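# Turn the sharpener crank just over one clockwise revolution

## Task

Rotate the sharpener's crank clockwise, as seen from the side where the crank sits, by slightly more than a complete revolution. The turn only counts if the crank stays turned on its own afterwards, not if the robot is still holding it there.

## Robot and tools

ROBOT. There are two arms, left_arm and right_arm, each with a two-finger gripper. The names do not refer to the sides of any image. The fingers extend along the gripper's +z axis and close along its x axis. end_effector_position is the point midway between the pads, and the fingertips sit 17.5 mm past it. A pure rotation command pivots the gripper about that point, which is 25 mm from the last joint's axis toward gripper -y. A flat plate juts roughly 9 cm from that axis toward -y and rotates with the gripper, so keep it clear of the sharpener. Near full reach the elbow stops just before straight.

FRAME. All poses use one scene frame with its origin on the table surface between the arms. +z is up, +x points out across the table, and left_arm is on the +y side. Quaternions are written w first. Reported hand positions can be a little wrong, more so at long reach.

execute_actions(actions). actions is a list of actions, run one after another. Each action is a table of 1 to 15 rows. Each row lasts one control step (1/30 s). If fewer than 15 rows are given, the last row is repeated to fill 0.5 s. Every row holds 20 numbers, even when one arm is idle: first left_arm x, y, z (metres), qw, qx, qy, qz, then left_gripper position, force_limit, speed; then the same ten for right_arm and right_gripper. x, y, z and the quaternion are an absolute target pose in the scene frame, not an offset. The three gripper numbers lie in [-1, 1]. On every step the target is clipped to at most 70 mm and 16 degrees from the measured pose. After an action the arm goes no further than its last clipped pose, so distant targets need several actions. If a target lies over 0.6 m from where that gripper starts the action, along any of the gripper's own axes, the action is refused for both arms. If the first action fails this test against the last reported state, or any action is malformed, nothing runs. An empty list just returns state and images. To hold an orientation, resend your own fixed quaternion, not the slightly drifted reported one.

GRIPPER NUMBERS. position: +1 is fully open (50 mm), about -0.65 brings the pads together, and -1 grips (it closes until stopped). force_limit per pad: -1 about 20 N, 0 about 102 N, +1 about 185 N; the real grip can be up to ~17 % more. speed of the gap: -1 is 20 mm/s, 0 is 85, +1 is 150. 0 is a real command, so to leave a gripper unchanged repeat its previous three values. The fingers only react to a new force_limit or speed after the position changes by at least 0.01. To loosen a grip, open first.

move(target, speed, blocking). target is a single 20-number row laid out as above, with absolute poses. Both grippers travel on straight paths that end at the same time, lasting 0.5 to 10 s; paths are cut off at 10 s. speed is in m/s, 0.002 to 0.5, default 0.25; rotation is capped at twice that in rad/s, the shorter way round. Paths ignore obstacles and the other arm; arms lag, can stray and can overshoot speed when nearly straight. Finger values apply at the start. With blocking=false the reply comes after 0.5 s while motion continues; use wait(0) to check, and call wait or stop before sending new motion. The result adds a move: line: done, off_target, moving, held or fault, plus distance to each pose. limits=paced means the pose was clipped; limits=held means a check blocked steps, after which the arm may jump faster.

wait(seconds), 0 to 10: arms keep their last command; a running move continues and the wait ends early when it finishes. stop(): brakes a running move, which needs some room; fingers keep going. zoom_image(camera, region): region is [x0, y0, x1, y1] in pixels, at most 504 by 504. finished_scene(scene): pass the scene number; it is final, the robot first holds your last command, and the result reports success and may give a new task. Replying without a tool call ends everything.

CAMERAS. cam_head_left and cam_head_right are 896x504 pinhole views (fx about 254 and 256, centre near 449, 252). cam_left_wrist and cam_right_wrist are 504x504 fisheye (fx about 414 and 420, centre near 250).

RESULTS. The state line gives each gripper's position and quaternion. Hand target lines show the pose each controller is now driving to. Step readings list positions at some steps; HELD marks steps where that arm's command was held back. pose unreachable means a clearance check changed or blocked that arm's command. Flange force is the estimated outside force on the gripper, noisy and larger during acceleration; no reading means none. object_status: 0 moving, 1 stopped while opening, 2 stopped while closing (holding), 3 reached the requested opening or pads met. Opening in mm is about (250 - position_measured) x 0.202.

SAFETY. An arm halts for 10 s and skips the rest of the call if a joint hits its load limit (152 N m waist, shoulder, elbow; 38 N m forearm roll, wrist pitch, wrist roll) or if outside force reaches 150 N. The arms are stiff, so aiming even slightly beyond a rigid contact can trigger this. Go slowly near contact, never let the arms collide or press on each other, and avoid drops, slams and hard pushes. MOTOR HOT warns of overheating; OVER-TEMPERATURE FAULT means brakes are set until cooled. To keep an arm still, resend its last reported full pose and gripper values every call.

STRATEGY. Locate the crank handle in the images, grip it, then step the gripper around a circle centred on the crank axis in small increments, clockwise as viewed from the crank side, for a bit over 360 degrees. Then open and pull away so the crank stays put.

Each tool is called after "Emit:" as name([rows], argument=value, ...), one row to a line, values as JSON.

## Session

Emit:
execute_actions(actions=[])

Scene clock: 0.00 s.
left_arm: end_effector_position=(+0.1803, +0.0970, +0.2051) position_measured=3 object_status=3 end_effector_quat_wxyz=(-0.068, -0.418, +0.897, -0.124) | right_arm: end_effector_position=(+0.1255, -0.2339, +0.1245) position_measured=3 object_status=3 end_effector_quat_wxyz=(-0.085, -0.284, +0.893, +0.340)
Joint positions: left_arm=[-0.301 -0.684 -0.739  0.284 -1.509  2.53 ] | right_arm=[ 0.022 -0.396 -0.623 -0.663 -1.624  2.051]
Joint velocities: left_arm=[ 0.001  0.001 -0.     0.    -0.001  0.   ] | right_arm=[ 0.  0. -0. -0. -0. -0.]
Flange force (N, the push that the arm receives, along the gripper's own x y z axes): no reading
Hand target (left_arm): +0.180, +0.097, +0.205; -0.068, -0.418, +0.897, -0.124
Hand target (right_arm): +0.126, -0.234, +0.124; -0.085, -0.284, +0.893, +0.340

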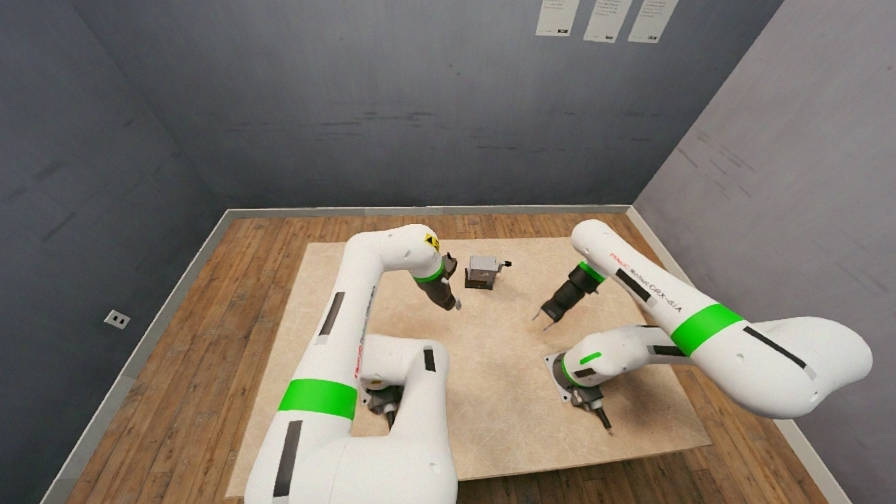

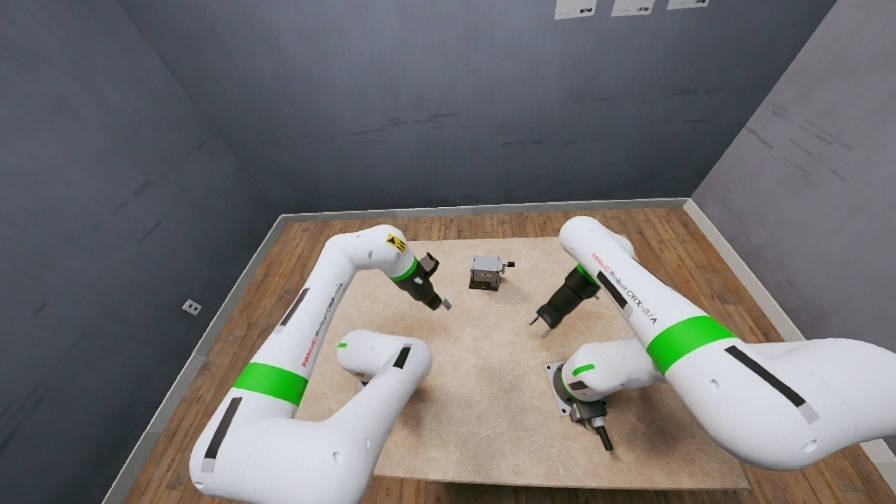

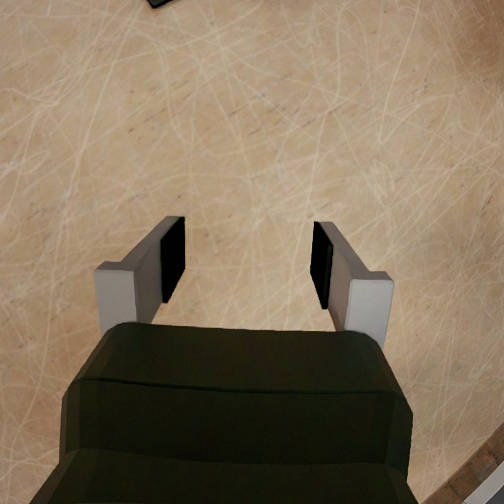

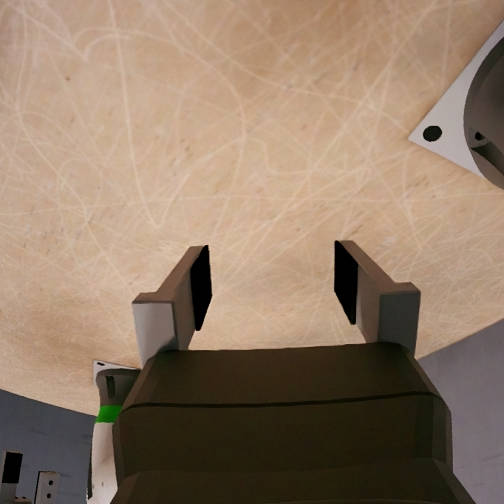

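Emit:
zoom_image(camera="cam_head_left", region=[440, 240, 540, 310])

Emit:
zoom_image(camera="cam_head_right", region=[440, 240, 540, 310])

Region (440, 240, 540, 310) of cam_head_left's 896x504 image, scaled by 5.040, with more detail than that image has; it fills the top 353 rows of this view, and the rest is white.

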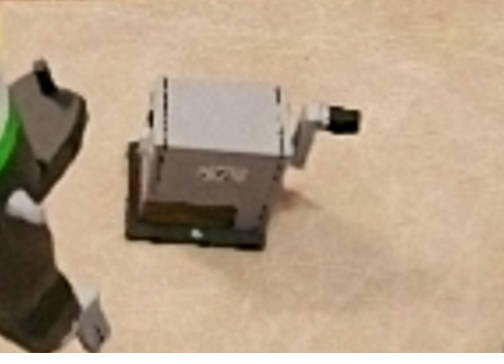

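Region (440, 240, 540, 310) of cam_head_right's 896x504 image, scaled by 5.040, with more detail than that image has; it fills the top 353 rows of this view, and the rest is white.

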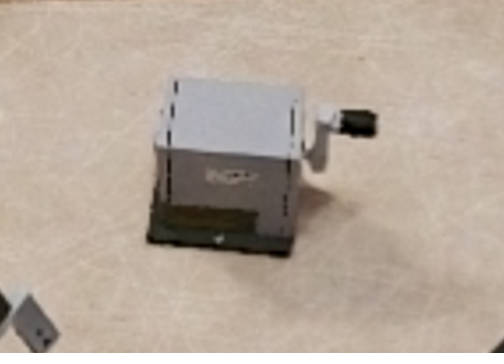

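Emit:
move(target=[0.1803,0.0970,0.2051,-0.068,-0.418,0.897,-0.124,1,0,0, 0.30,-0.15,0.33,0,-0.707,0.707,0,1,0,0], speed=0.3)

Scene clock: 27.63 s.
left_arm: end_effector_position=(+0.1803, +0.0970, +0.2051) position_measured=3 object_status=3 end_effector_quat_wxyz=(-0.068, -0.418, +0.897, -0.124) | right_arm: end_effector_position=(+0.2992, -0.1498, +0.3313) position_measured=3 object_status=3 end_effector_quat_wxyz=(+0.001, -0.708, +0.706, +0.003)
Joint positions: left_arm=[-0.301 -0.685 -0.739  0.284 -1.509  2.53 ] | right_arm=[ 0.764 -0.206 -0.034 -0.005 -1.74   2.205]
Joint velocities: left_arm=[ 0.002  0.     0.    -0.     0.    -0.001] | right_arm=[-0.     0.     0.     0.     0.001  0.   ]
Flange force (N, the push that the arm receives, along the gripper's own x y z axes): left_arm=[2.0 -5.8 -4.2] | right_arm=[-1.7 4.8 4.1]
Hand target (left_arm): +0.180, +0.097, +0.205; -0.068, -0.418, +0.897, -0.124
Hand target (right_arm): +0.299, -0.150, +0.331; -0.001, +0.708, -0.706, -0.003
Off the commanded pose (left_arm): 0.000 m, 0 deg.
Off the commanded pose (right_arm): 0.002 m, 0 deg.
move: done

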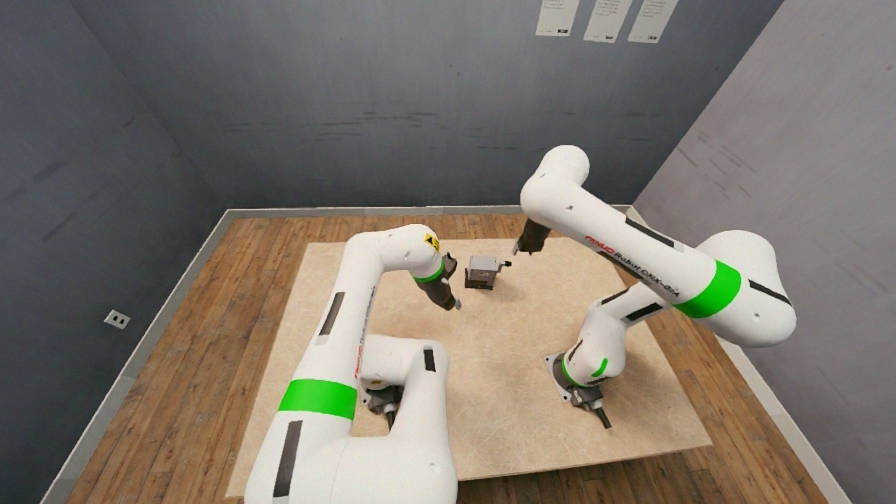

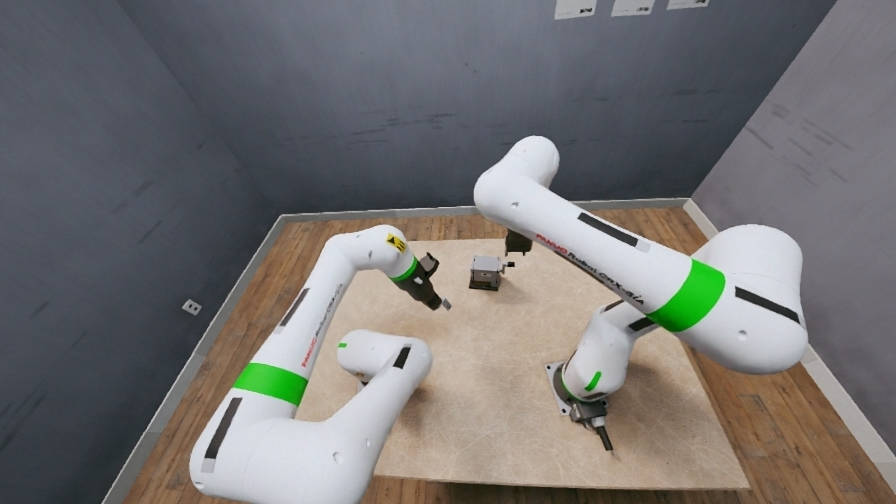

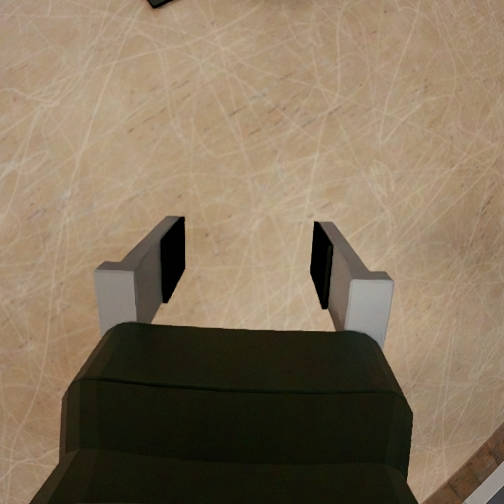

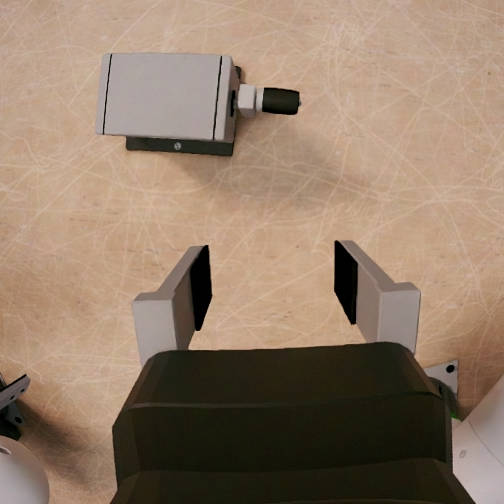

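Emit:
move(target=[0.1803,0.0970,0.2051,-0.068,-0.418,0.897,-0.124,1,0,0, 0.375,-0.27,0.23,0,0,0.906,0.423,1,0,0], speed=0.5)

Scene clock: 70.63 s.
left_arm: end_effector_position=(+0.1803, +0.0970, +0.2051) position_measured=3 object_status=3 end_effector_quat_wxyz=(-0.068, -0.418, +0.897, -0.124) | right_arm: end_effector_position=(+0.3752, -0.2712, +0.2295) position_measured=3 object_status=3 end_effector_quat_wxyz=(+0.001, +0.001, +0.908, +0.419)
Joint positions: left_arm=[-0.301 -0.685 -0.739  0.284 -1.509  2.53 ] | right_arm=[-0.343  0.013 -0.071 -0.853 -1.641  1.745]
Joint velocities: left_arm=[ 0.     0.     0.001  0.    -0.001  0.   ] | right_arm=[-0.001  0.     0.    -0.    -0.     0.   ]
Flange force (N, the push that the arm receives, along the gripper's own x y z axes): left_arm=[0.9 -3.7 -5.7] | right_arm=[-1.6 -4.2 3.0]
Hand target (left_arm): +0.180, +0.097, +0.205; -0.068, -0.418, +0.897, -0.124
Hand target (right_arm): +0.375, -0.271, +0.230; +0.001, +0.001, +0.908, +0.419
Off the commanded pose (left_arm): 0.000 m, 0 deg.
Off the commanded pose (right_arm): 0.001 m, 1 deg.
move: done

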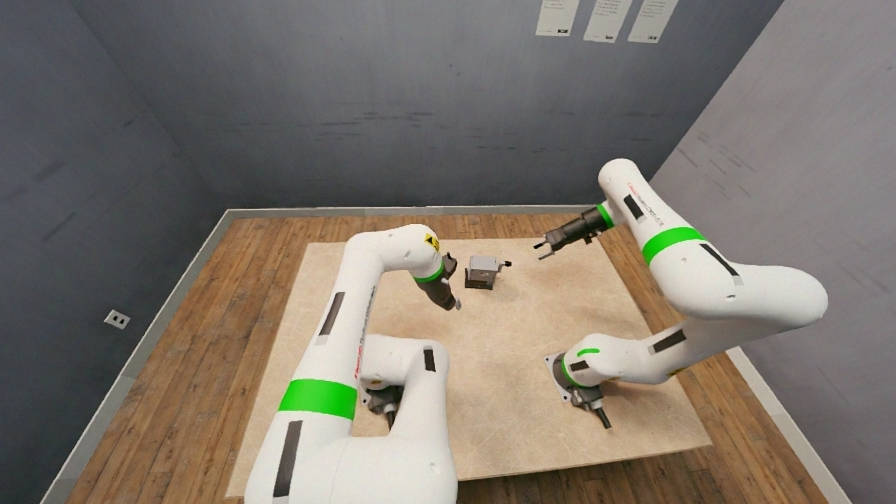

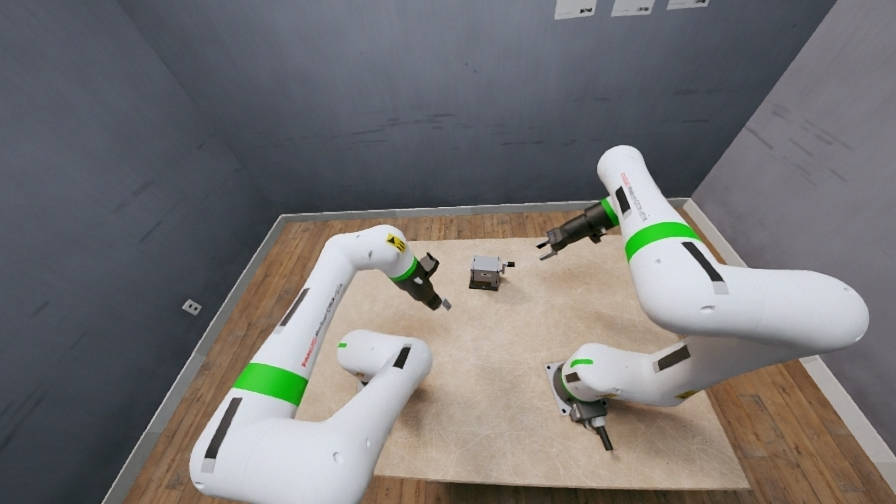

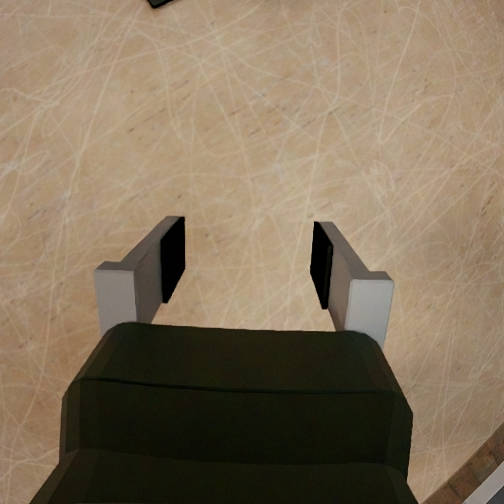

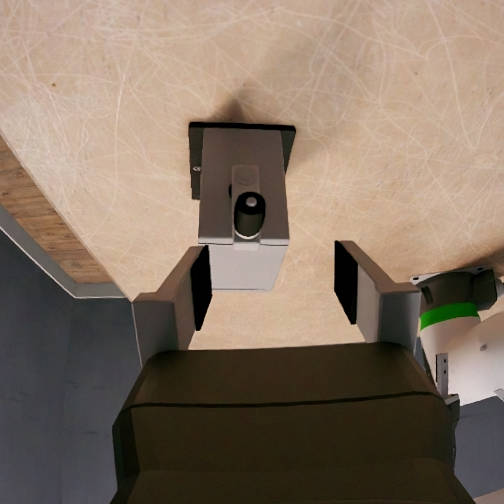

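Emit:
zoom_image(camera="cam_right_wrist", region=[170, 110, 370, 310])

Region (170, 110, 370, 310) of cam_right_wrist's 504x504 image, scaled by 2.520, with more detail than that image has.

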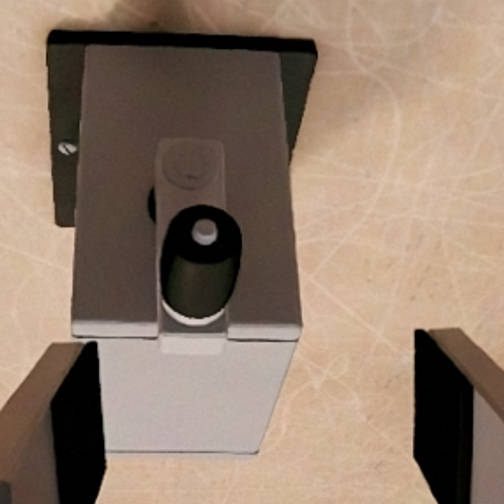

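Emit:
move(target=[0.1803,0.0970,0.2051,-0.068,-0.418,0.897,-0.124,1,0,0, 0.3876,-0.202,0.163,0.0203,0.0435,0.905,0.4225,1,0,0], speed=0.3)

Emit:
zoom_image(camera="cam_right_wrist", region=[150, 100, 400, 350])

Scene clock: 136.43 s.
left_arm: end_effector_position=(+0.1803, +0.0970, +0.2051) position_measured=3 object_status=3 end_effector_quat_wxyz=(-0.068, -0.418, +0.897, -0.124) | right_arm: end_effector_position=(+0.3881, -0.2021, +0.1632) position_measured=3 object_status=3 end_effector_quat_wxyz=(+0.020, +0.043, +0.905, +0.423)
Joint positions: left_arm=[-0.301 -0.685 -0.739  0.284 -1.509  2.53 ] | right_arm=[-0.191  0.012 -0.231 -0.899 -1.356  1.71 ]
Joint velocities: left_arm=[ 0.001  0.     0.    -0.001  0.001 -0.   ] | right_arm=[ 0.     0.001  0.001 -0.     0.    -0.   ]
Flange force (N, the push that the arm receives, along the gripper's own x y z axes): left_arm=[0.9 -3.2 -5.8] | right_arm=[-1.2 0.1 5.1]
Hand target (left_arm): +0.180, +0.097, +0.205; -0.068, -0.418, +0.897, -0.124
Hand target (right_arm): +0.388, -0.202, +0.163; +0.020, +0.043, +0.905, +0.423
Off the commanded pose (left_arm): 0.000 m, 0 deg.
Off the commanded pose (right_arm): 0.001 m, 0 deg.
move: done

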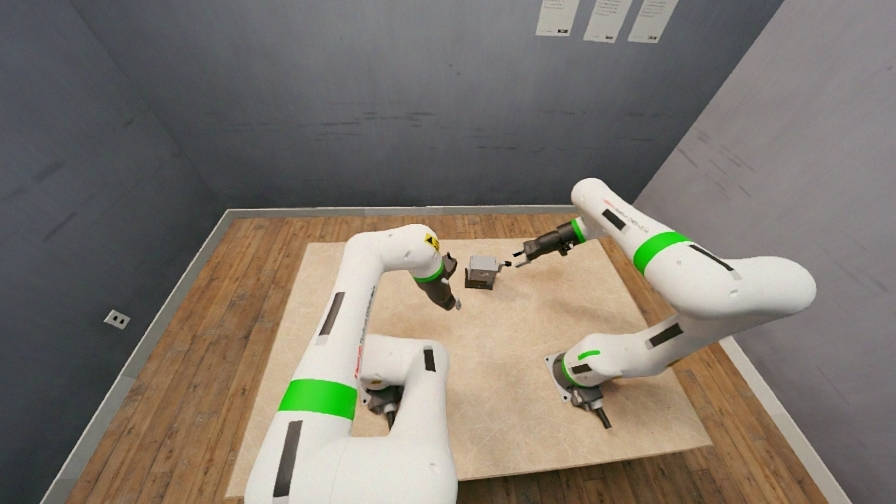

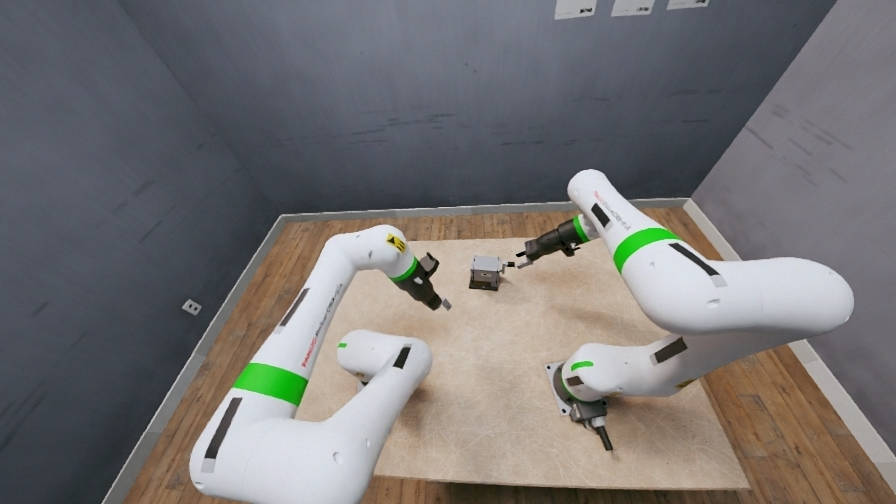

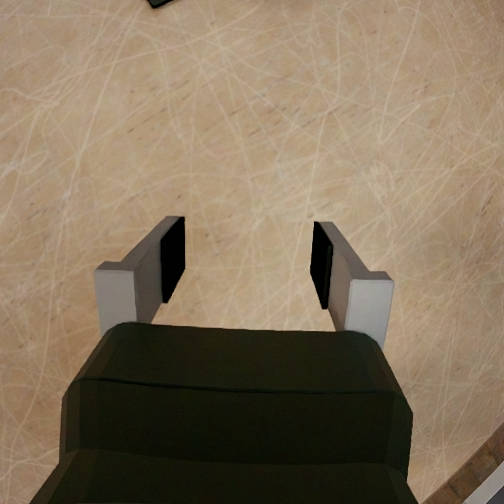

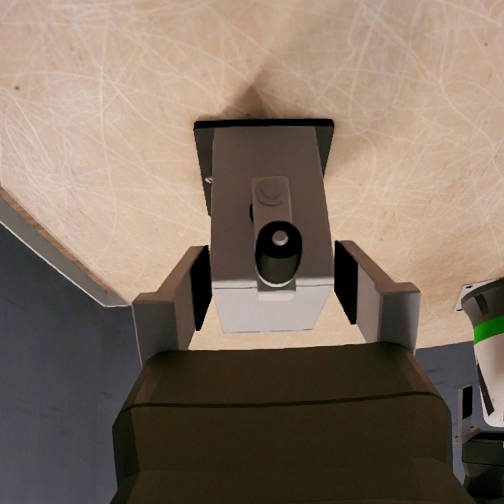

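Region (150, 100, 400, 350) of cam_right_wrist's 504x504 image, scaled by 2.016, with more detail than that image has.

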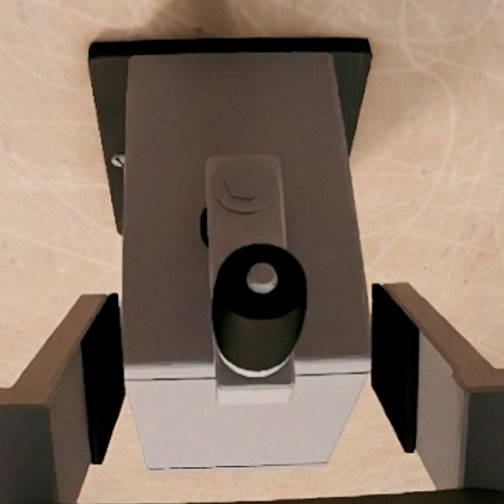

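Emit:
move(target=[0.1803,0.0970,0.2051,-0.068,-0.418,0.897,-0.124,1,0,0, 0.3882,-0.165,0.132,0.0203,0.0435,0.905,0.4225,1,0,0], speed=0.1)

Emit:
zoom_image(camera="cam_right_wrist", region=[150, 120, 400, 370])

Emit:
zoom_image(camera="cam_head_right", region=[460, 230, 560, 300])

Scene clock: 156.87 s.
left_arm: end_effector_position=(+0.1803, +0.0970, +0.2051) position_measured=3 object_status=3 end_effector_quat_wxyz=(-0.068, -0.418, +0.897, -0.124) | right_arm: end_effector_position=(+0.3884, -0.1650, +0.1321) position_measured=3 object_status=3 end_effector_quat_wxyz=(+0.020, +0.043, +0.905, +0.423)
Joint positions: left_arm=[-0.301 -0.685 -0.739  0.284 -1.509  2.53 ] | right_arm=[-0.104  0.04  -0.278 -0.925 -1.244  1.718]
Joint velocities: left_arm=[ 0.001 -0.002 -0.001 -0.001 -0.    -0.   ] | right_arm=[ 0.     0.    -0.001 -0.    -0.     0.   ]
Flange force (N, the push that the arm receives, along the gripper's own x y z axes): left_arm=[-1.5 -1.0 -5.0] | right_arm=[0.1 -0.7 5.1]
Hand target (left_arm): +0.180, +0.097, +0.205; -0.068, -0.418, +0.897, -0.124
Hand target (right_arm): +0.388, -0.165, +0.132; +0.020, +0.043, +0.905, +0.423
Off the commanded pose (left_arm): 0.000 m, 0 deg.
Off the commanded pose (right_arm): 0.000 m, 0 deg.
move: done

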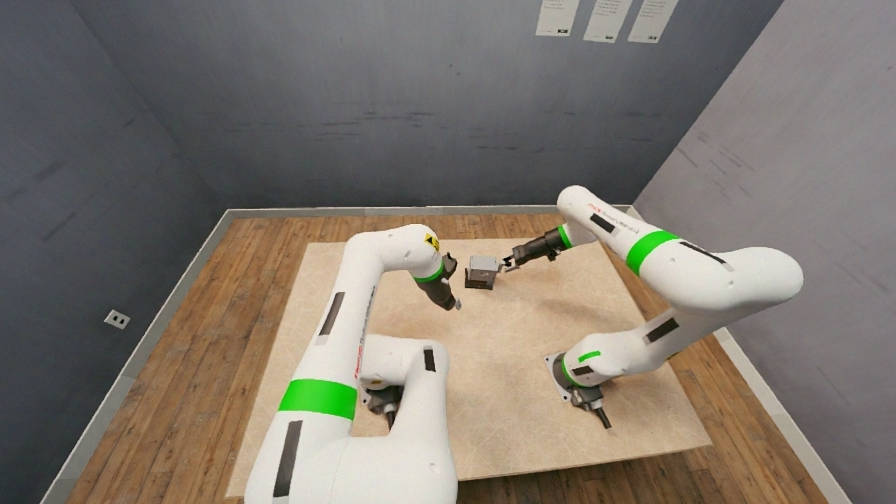

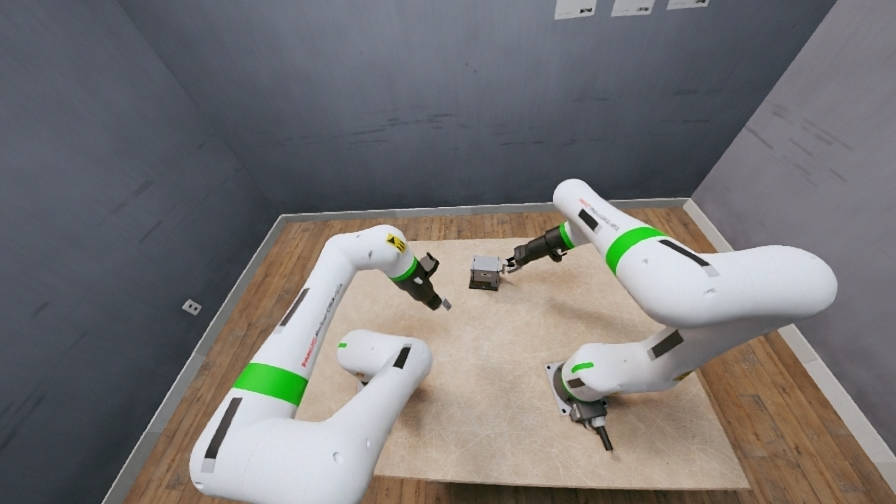

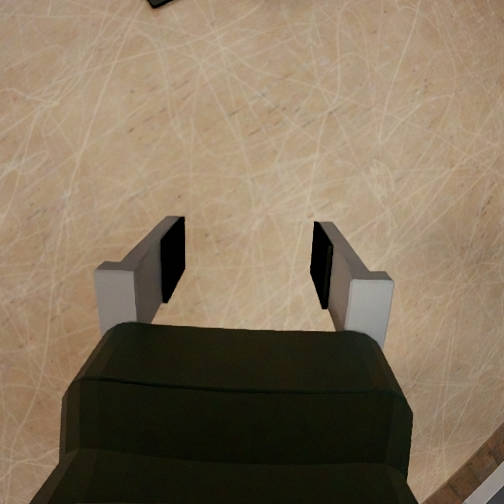

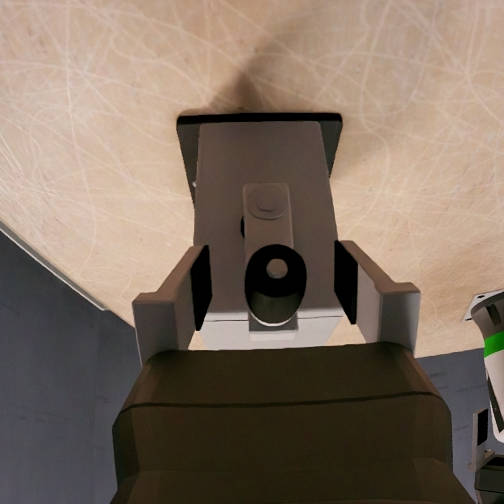

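Region (150, 120, 400, 370) of cam_right_wrist's 504x504 image, scaled by 2.016, with more detail than that image has.

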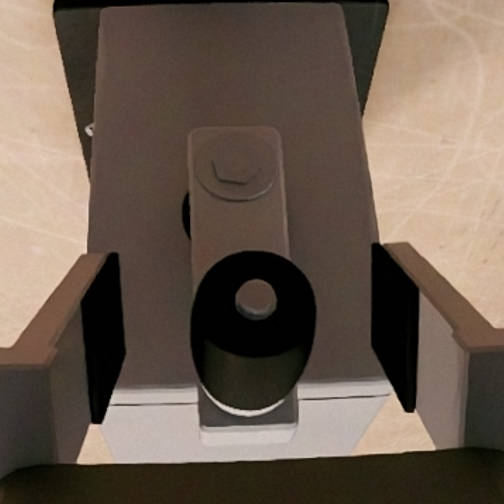

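Region (460, 230, 560, 300) of cam_head_right's 896x504 image, scaled by 5.040, with more detail than that image has; it fills the top 353 rows of this view, and the rest is white.

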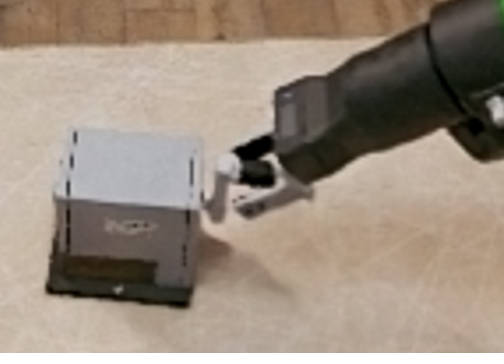

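Emit:
move(target=[0.1803,0.0970,0.2051,-0.068,-0.418,0.897,-0.124,1,0,0, 0.3876,-0.165,0.133,0.0203,0.0435,0.905,0.4225,-1,-0.8,0], speed=0.1)

Emit:
zoom_image(camera="cam_right_wrist", region=[150, 120, 400, 370])

Emit:
zoom_image(camera="cam_head_right", region=[470, 240, 540, 290])

Scene clock: 197.63 s.
left_arm: end_effector_position=(+0.1803, +0.0970, +0.2051) position_measured=3 object_status=3 end_effector_quat_wxyz=(-0.068, -0.418, +0.897, -0.124) | right_arm: end_effector_position=(+0.3876, -0.1650, +0.1330) position_measured=143 object_status=2 end_effector_quat_wxyz=(+0.020, +0.044, +0.905, +0.423)
Joint positions: left_arm=[-0.301 -0.685 -0.739  0.284 -1.509  2.53 ] | right_arm=[-0.103  0.036 -0.279 -0.924 -1.245  1.715]
Joint velocities: left_arm=[ 0.002  0.    -0.    -0.001  0.002 -0.   ] | right_arm=[-0.    -0.    -0.001 -0.    -0.001  0.   ]
Flange force (N, the push that the arm receives, along the gripper's own x y z axes): left_arm=[-0.3 -3.3 -6.3] | right_arm=[-1.4 -5.4 14.6]
Hand target (left_arm): +0.180, +0.097, +0.205; -0.068, -0.418, +0.897, -0.124
Hand target (right_arm): +0.388, -0.165, +0.133; +0.020, +0.044, +0.905, +0.423
Off the commanded pose (left_arm): 0.000 m, 0 deg.
Off the commanded pose (right_arm): 0.000 m, 0 deg.
move: done

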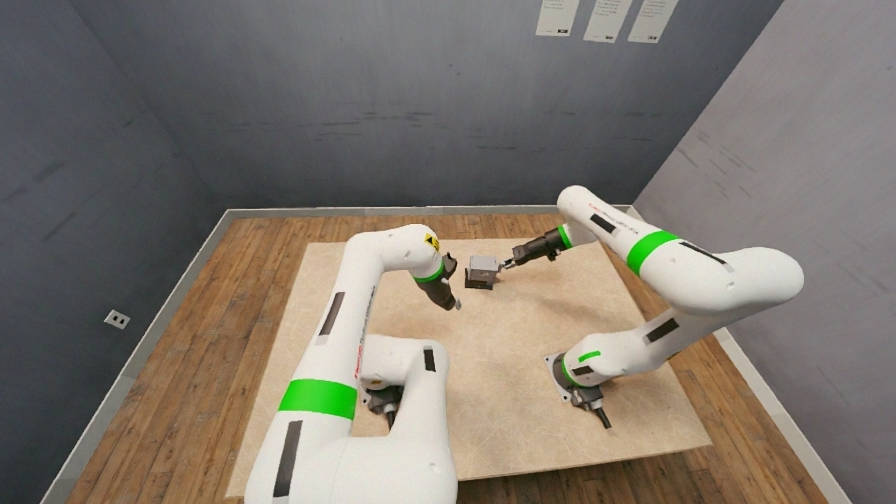

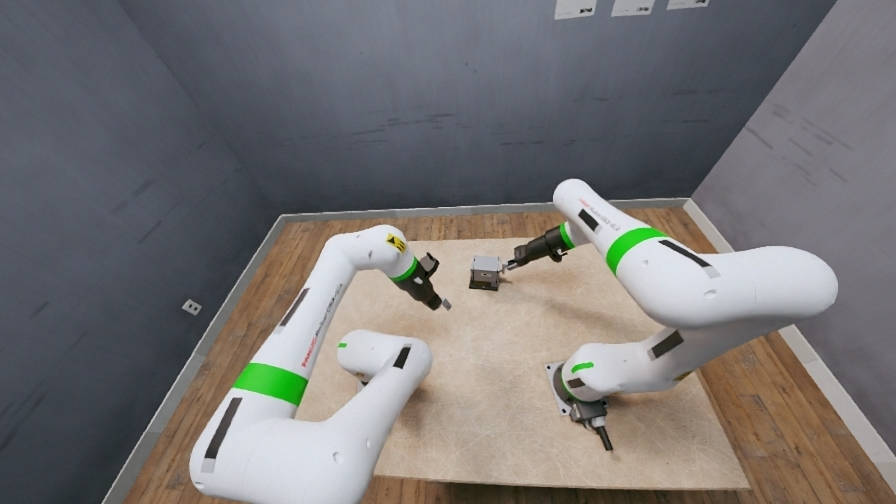

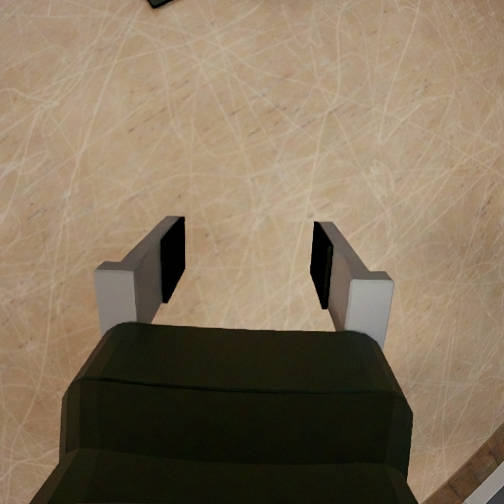

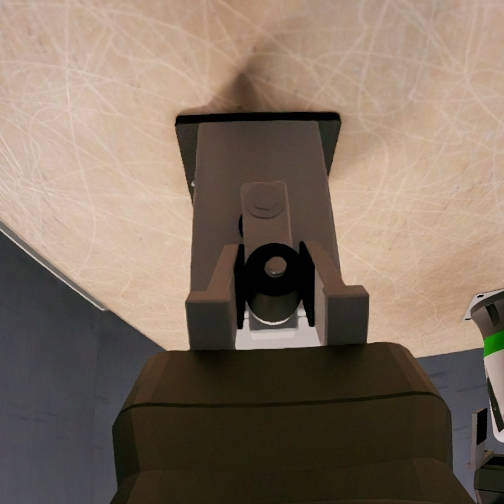

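Region (150, 120, 400, 370) of cam_right_wrist's 504x504 image, scaled by 2.016, with more detail than that image has.

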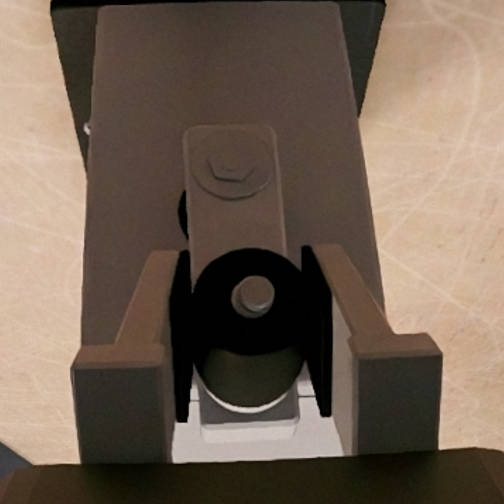

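Region (470, 240, 540, 290) of cam_head_right's 896x504 image, scaled by 7.200, with more detail than that image has; it fills the top 360 rows of this view, and the rest is white.

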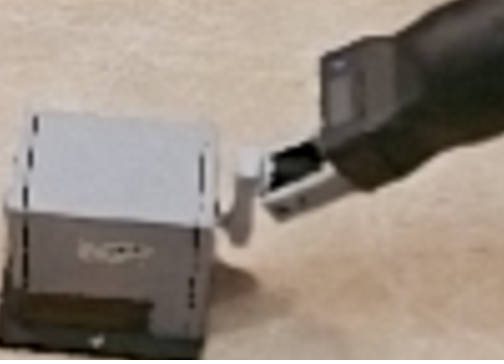

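Emit:
execute_actions([
  [[0.1803,0.097,0.2051,-0.068,-0.418,0.897,-0.124,1,0,0,0.3882,-0.1651,0.1330,0.0203,0.0435,0.905,0.4225,-1,-0.8,0],[0.1803,0.097,0.2051,-0.068,-0.418,0.897,-0.124,1,0,0,0.3889,-0.1651,0.1330,0.0203,0.0435,0.905,0.4225,-1,-0.8,0],[0.1803,0.097,0.2051,-0.068,-0.418,0.897,-0.124,1,0,0,0.3898,-0.1652,0.1330,0.0203,0.0435,0.905,0.4225,-1,-0.8,0],[0.1803,0.097,0.2051,-0.068,-0.418,0.897,-0.124,1,0,0,0.3906,-0.1653,0.1330,0.0203,0.0435,0.905,0.4225,-1,-0.8,0],[0.1803,0.097,0.2051,-0.068,-0.418,0.897,-0.124,1,0,0,0.3924,-0.1654,0.1329,0.0203,0.0435,0.905,0.4225,-1,-0.8,0],[0.1803,0.097,0.2051,-0.068,-0.418,0.897,-0.124,1,0,0,0.3941,-0.1656,0.1327,0.0203,0.0435,0.905,0.4225,-1,-0.8,0],[0.1803,0.097,0.2051,-0.068,-0.418,0.897,-0.124,1,0,0,0.3958,-0.1658,0.1325,0.0203,0.0435,0.905,0.4225,-1,-0.8,0],[0.1803,0.097,0.2051,-0.068,-0.418,0.897,-0.124,1,0,0,0.3975,-0.1659,0.1322,0.0203,0.0435,0.905,0.4225,-1,-0.8,0],[0.1803,0.097,0.2051,-0.068,-0.418,0.897,-0.124,1,0,0,0.3992,-0.1661,0.1319,0.0203,0.0435,0.905,0.4225,-1,-0.8,0],[0.1803,0.097,0.2051,-0.068,-0.418,0.897,-0.124,1,0,0,0.4009,-0.1663,0.1315,0.0203,0.0435,0.905,0.4225,-1,-0.8,0],[0.1803,0.097,0.2051,-0.068,-0.418,0.897,-0.124,1,0,0,0.4026,-0.1664,0.1311,0.0203,0.0435,0.905,0.4225,-1,-0.8,0],[0.1803,0.097,0.2051,-0.068,-0.418,0.897,-0.124,1,0,0,0.4043,-0.1666,0.1306,0.0203,0.0435,0.905,0.4225,-1,-0.8,0],[0.1803,0.097,0.2051,-0.068,-0.418,0.897,-0.124,1,0,0,0.4059,-0.1667,0.1300,0.0203,0.0435,0.905,0.4225,-1,-0.8,0],[0.1803,0.097,0.2051,-0.068,-0.418,0.897,-0.124,1,0,0,0.4075,-0.1669,0.1294,0.0203,0.0435,0.905,0.4225,-1,-0.8,0],[0.1803,0.097,0.2051,-0.068,-0.418,0.897,-0.124,1,0,0,0.4091,-0.1671,0.1287,0.0203,0.0435,0.905,0.4225,-1,-0.8,0]],
  [[0.1803,0.097,0.2051,-0.068,-0.418,0.897,-0.124,1,0,0,0.4107,-0.1672,0.1279,0.0203,0.0435,0.905,0.4225,-1,-0.8,0],[0.1803,0.097,0.2051,-0.068,-0.418,0.897,-0.124,1,0,0,0.4123,-0.1674,0.1271,0.0203,0.0435,0.905,0.4225,-1,-0.8,0],[0.1803,0.097,0.2051,-0.068,-0.418,0.897,-0.124,1,0,0,0.4138,-0.1675,0.1263,0.0203,0.0435,0.905,0.4225,-1,-0.8,0],[0.1803,0.097,0.2051,-0.068,-0.418,0.897,-0.124,1,0,0,0.4153,-0.1676,0.1254,0.0203,0.0435,0.905,0.4225,-1,-0.8,0],[0.1803,0.097,0.2051,-0.068,-0.418,0.897,-0.124,1,0,0,0.4167,-0.1678,0.1245,0.0203,0.0435,0.905,0.4225,-1,-0.8,0],[0.1803,0.097,0.2051,-0.068,-0.418,0.897,-0.124,1,0,0,0.4182,-0.1679,0.1235,0.0203,0.0435,0.905,0.4225,-1,-0.8,0],[0.1803,0.097,0.2051,-0.068,-0.418,0.897,-0.124,1,0,0,0.4195,-0.1681,0.1224,0.0203,0.0435,0.905,0.4225,-1,-0.8,0],[0.1803,0.097,0.2051,-0.068,-0.418,0.897,-0.124,1,0,0,0.4209,-0.1682,0.1213,0.0203,0.0435,0.905,0.4225,-1,-0.8,0],[0.1803,0.097,0.2051,-0.068,-0.418,0.897,-0.124,1,0,0,0.4222,-0.1683,0.1202,0.0203,0.0435,0.905,0.4225,-1,-0.8,0],[0.1803,0.097,0.2051,-0.068,-0.418,0.897,-0.124,1,0,0,0.4235,-0.1684,0.1190,0.0203,0.0435,0.905,0.4225,-1,-0.8,0],[0.1803,0.097,0.2051,-0.068,-0.418,0.897,-0.124,1,0,0,0.4247,-0.1686,0.1177,0.0203,0.0435,0.905,0.4225,-1,-0.8,0],[0.1803,0.097,0.2051,-0.068,-0.418,0.897,-0.124,1,0,0,0.4259,-0.1687,0.1165,0.0203,0.0435,0.905,0.4225,-1,-0.8,0],[0.1803,0.097,0.2051,-0.068,-0.418,0.897,-0.124,1,0,0,0.4270,-0.1688,0.1151,0.0203,0.0435,0.905,0.4225,-1,-0.8,0],[0.1803,0.097,0.2051,-0.068,-0.418,0.897,-0.124,1,0,0,0.4281,-0.1689,0.1138,0.0203,0.0435,0.905,0.4225,-1,-0.8,0],[0.1803,0.097,0.2051,-0.068,-0.418,0.897,-0.124,1,0,0,0.4292,-0.1690,0.1124,0.0203,0.0435,0.905,0.4225,-1,-0.8,0]],
  [[0.1803,0.097,0.2051,-0.068,-0.418,0.897,-0.124,1,0,0,0.4302,-0.1691,0.1110,0.0203,0.0435,0.905,0.4225,-1,-0.8,0],[0.1803,0.097,0.2051,-0.068,-0.418,0.897,-0.124,1,0,0,0.4311,-0.1692,0.1095,0.0203,0.0435,0.905,0.4225,-1,-0.8,0],[0.1803,0.097,0.2051,-0.068,-0.418,0.897,-0.124,1,0,0,0.4320,-0.1693,0.1080,0.0203,0.0435,0.905,0.4225,-1,-0.8,0]],
])

Emit:
zoom_image(camera="cam_right_wrist", region=[170, 120, 470, 370])

Scene clock: 296.97 s.
left_arm: end_effector_position=(+0.1803, +0.0970, +0.2051) position_measured=3 object_status=3 end_effector_quat_wxyz=(-0.068, -0.418, +0.897, -0.124) | right_arm: end_effector_position=(+0.4320, -0.1693, +0.1080) position_measured=143 object_status=2 end_effector_quat_wxyz=(+0.020, +0.043, +0.905, +0.423)
Joint positions: left_arm=[-0.301 -0.685 -0.739  0.284 -1.509  2.53 ] | right_arm=[-0.123  0.177 -0.186 -0.935 -1.231  1.768]
Joint velocities: left_arm=[-0.002 -0.002  0.    -0.001 -0.     0.001] | right_arm=[0.    0.    0.001 0.    0.    0.001]
Flange force (N, the push that the arm receives, along the gripper's own x y z axes): left_arm=[1.0 -4.4 -5.4] | right_arm=[13.8 -16.9 -14.3]
Flange force at the end of the 1st action (N, along the gripper's axes at the end of the call): left_arm=[1.7 -3.8 -4.6] | right_arm=[-0.8 -8.4 3.4]
Flange force at the end of the 2nd action (N, along the gripper's axes at the end of the call): left_arm=[-2.6 -1.1 -5.9] | right_arm=[3.4 -13.1 -7.9]
Hand target (left_arm): +0.180, +0.097, +0.205; -0.068, -0.418, +0.897, -0.124
Hand target (right_arm): +0.432, -0.169, +0.108; +0.020, +0.043, +0.905, +0.423
Off the commanded pose (left_arm): 0.000 m, 0 deg.
Off the commanded pose (right_arm): 0.000 m, 0 deg.
Step readings (end_effector_position; steps 1 to 15: 1st action; 16 to 30: 2nd action; 31 to 45: 3rd action):
0: left_arm (+0.1803, +0.0970, +0.2051) | right_arm (+0.3876, -0.1650, +0.1330)
1: left_arm (+0.1803, +0.0970, +0.2051) | right_arm (+0.3876, -0.1650, +0.1330)
2: left_arm (+0.1803, +0.0970, +0.2051) | right_arm (+0.3879, -0.1649, +0.1331)
4: left_arm (+0.1803, +0.0970, +0.2051) | right_arm (+0.3892, -0.1650, +0.1331)
8: left_arm (+0.1803, +0.0970, +0.2051) | right_arm (+0.3943, -0.1656, +0.1327)
15: left_arm (+0.1803, +0.0970, +0.2051) | right_arm (+0.4059, -0.1670, +0.1299)
16: left_arm (+0.1803, +0.0970, +0.2051) | right_arm (+0.4074, -0.1671, +0.1293)
17: left_arm (+0.1803, +0.0970, +0.2051) | right_arm (+0.4090, -0.1672, +0.1286)
19: left_arm (+0.1803, +0.0970, +0.2051) | right_arm (+0.4123, -0.1675, +0.1271)
23: left_arm (+0.1803, +0.0970, +0.2051) | right_arm (+0.4181, -0.1681, +0.1234)
30: left_arm (+0.1803, +0.0970, +0.2051) | right_arm (+0.4270, -0.1689, +0.1151)
31: left_arm (+0.1803, +0.0970, +0.2051) | right_arm (+0.4281, -0.1690, +0.1137)
32: left_arm (+0.1803, +0.0970, +0.2051) | right_arm (+0.4292, -0.1691, +0.1123)
34: left_arm (+0.1803, +0.0970, +0.2051) | right_arm (+0.4311, -0.1693, +0.1094)
38: left_arm (+0.1803, +0.0970, +0.2051) | right_arm (+0.4320, -0.1693, +0.1080)
45: end_effector_position above

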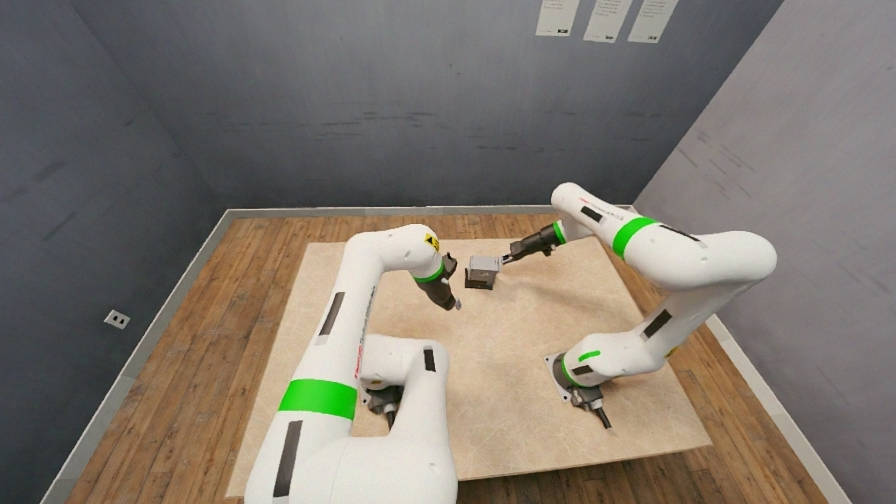

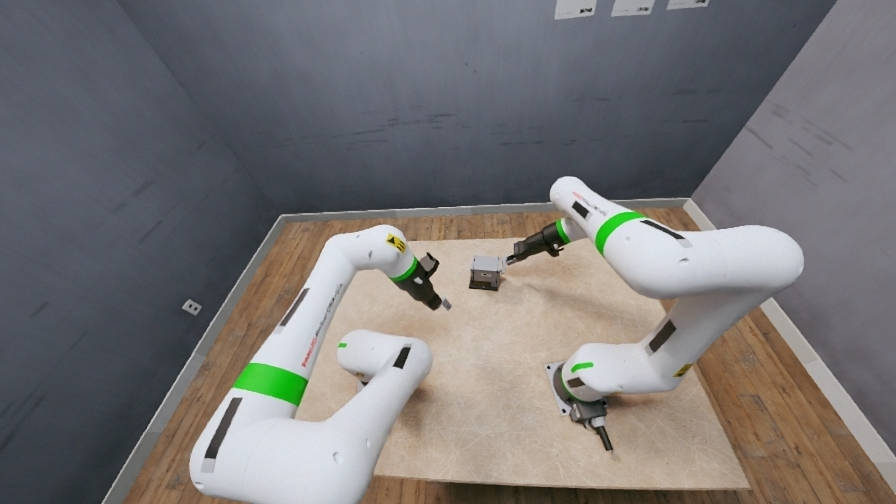

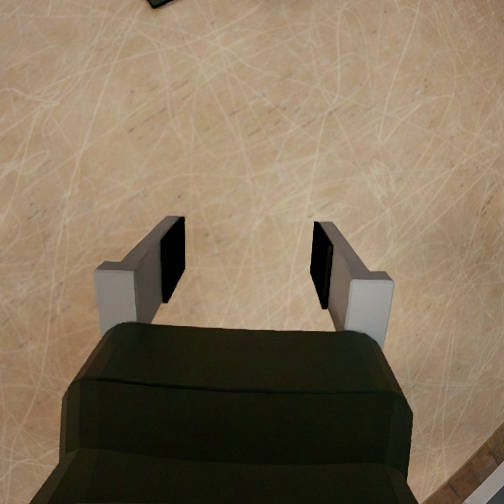

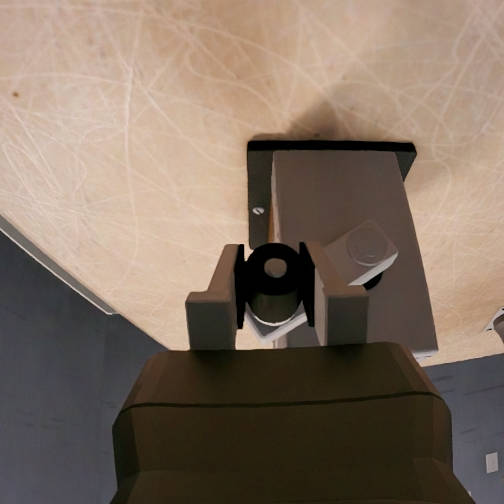

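Region (170, 120, 470, 370) of cam_right_wrist's 504x504 image, scaled by 1.680, with more detail than that image has.

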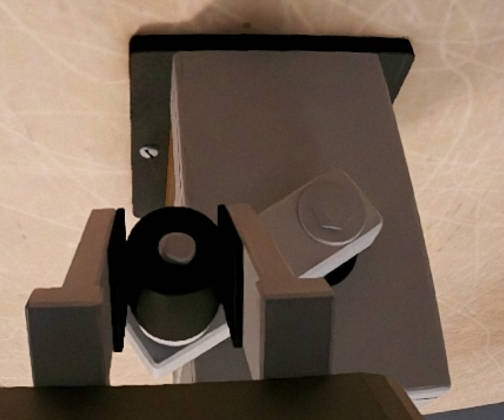

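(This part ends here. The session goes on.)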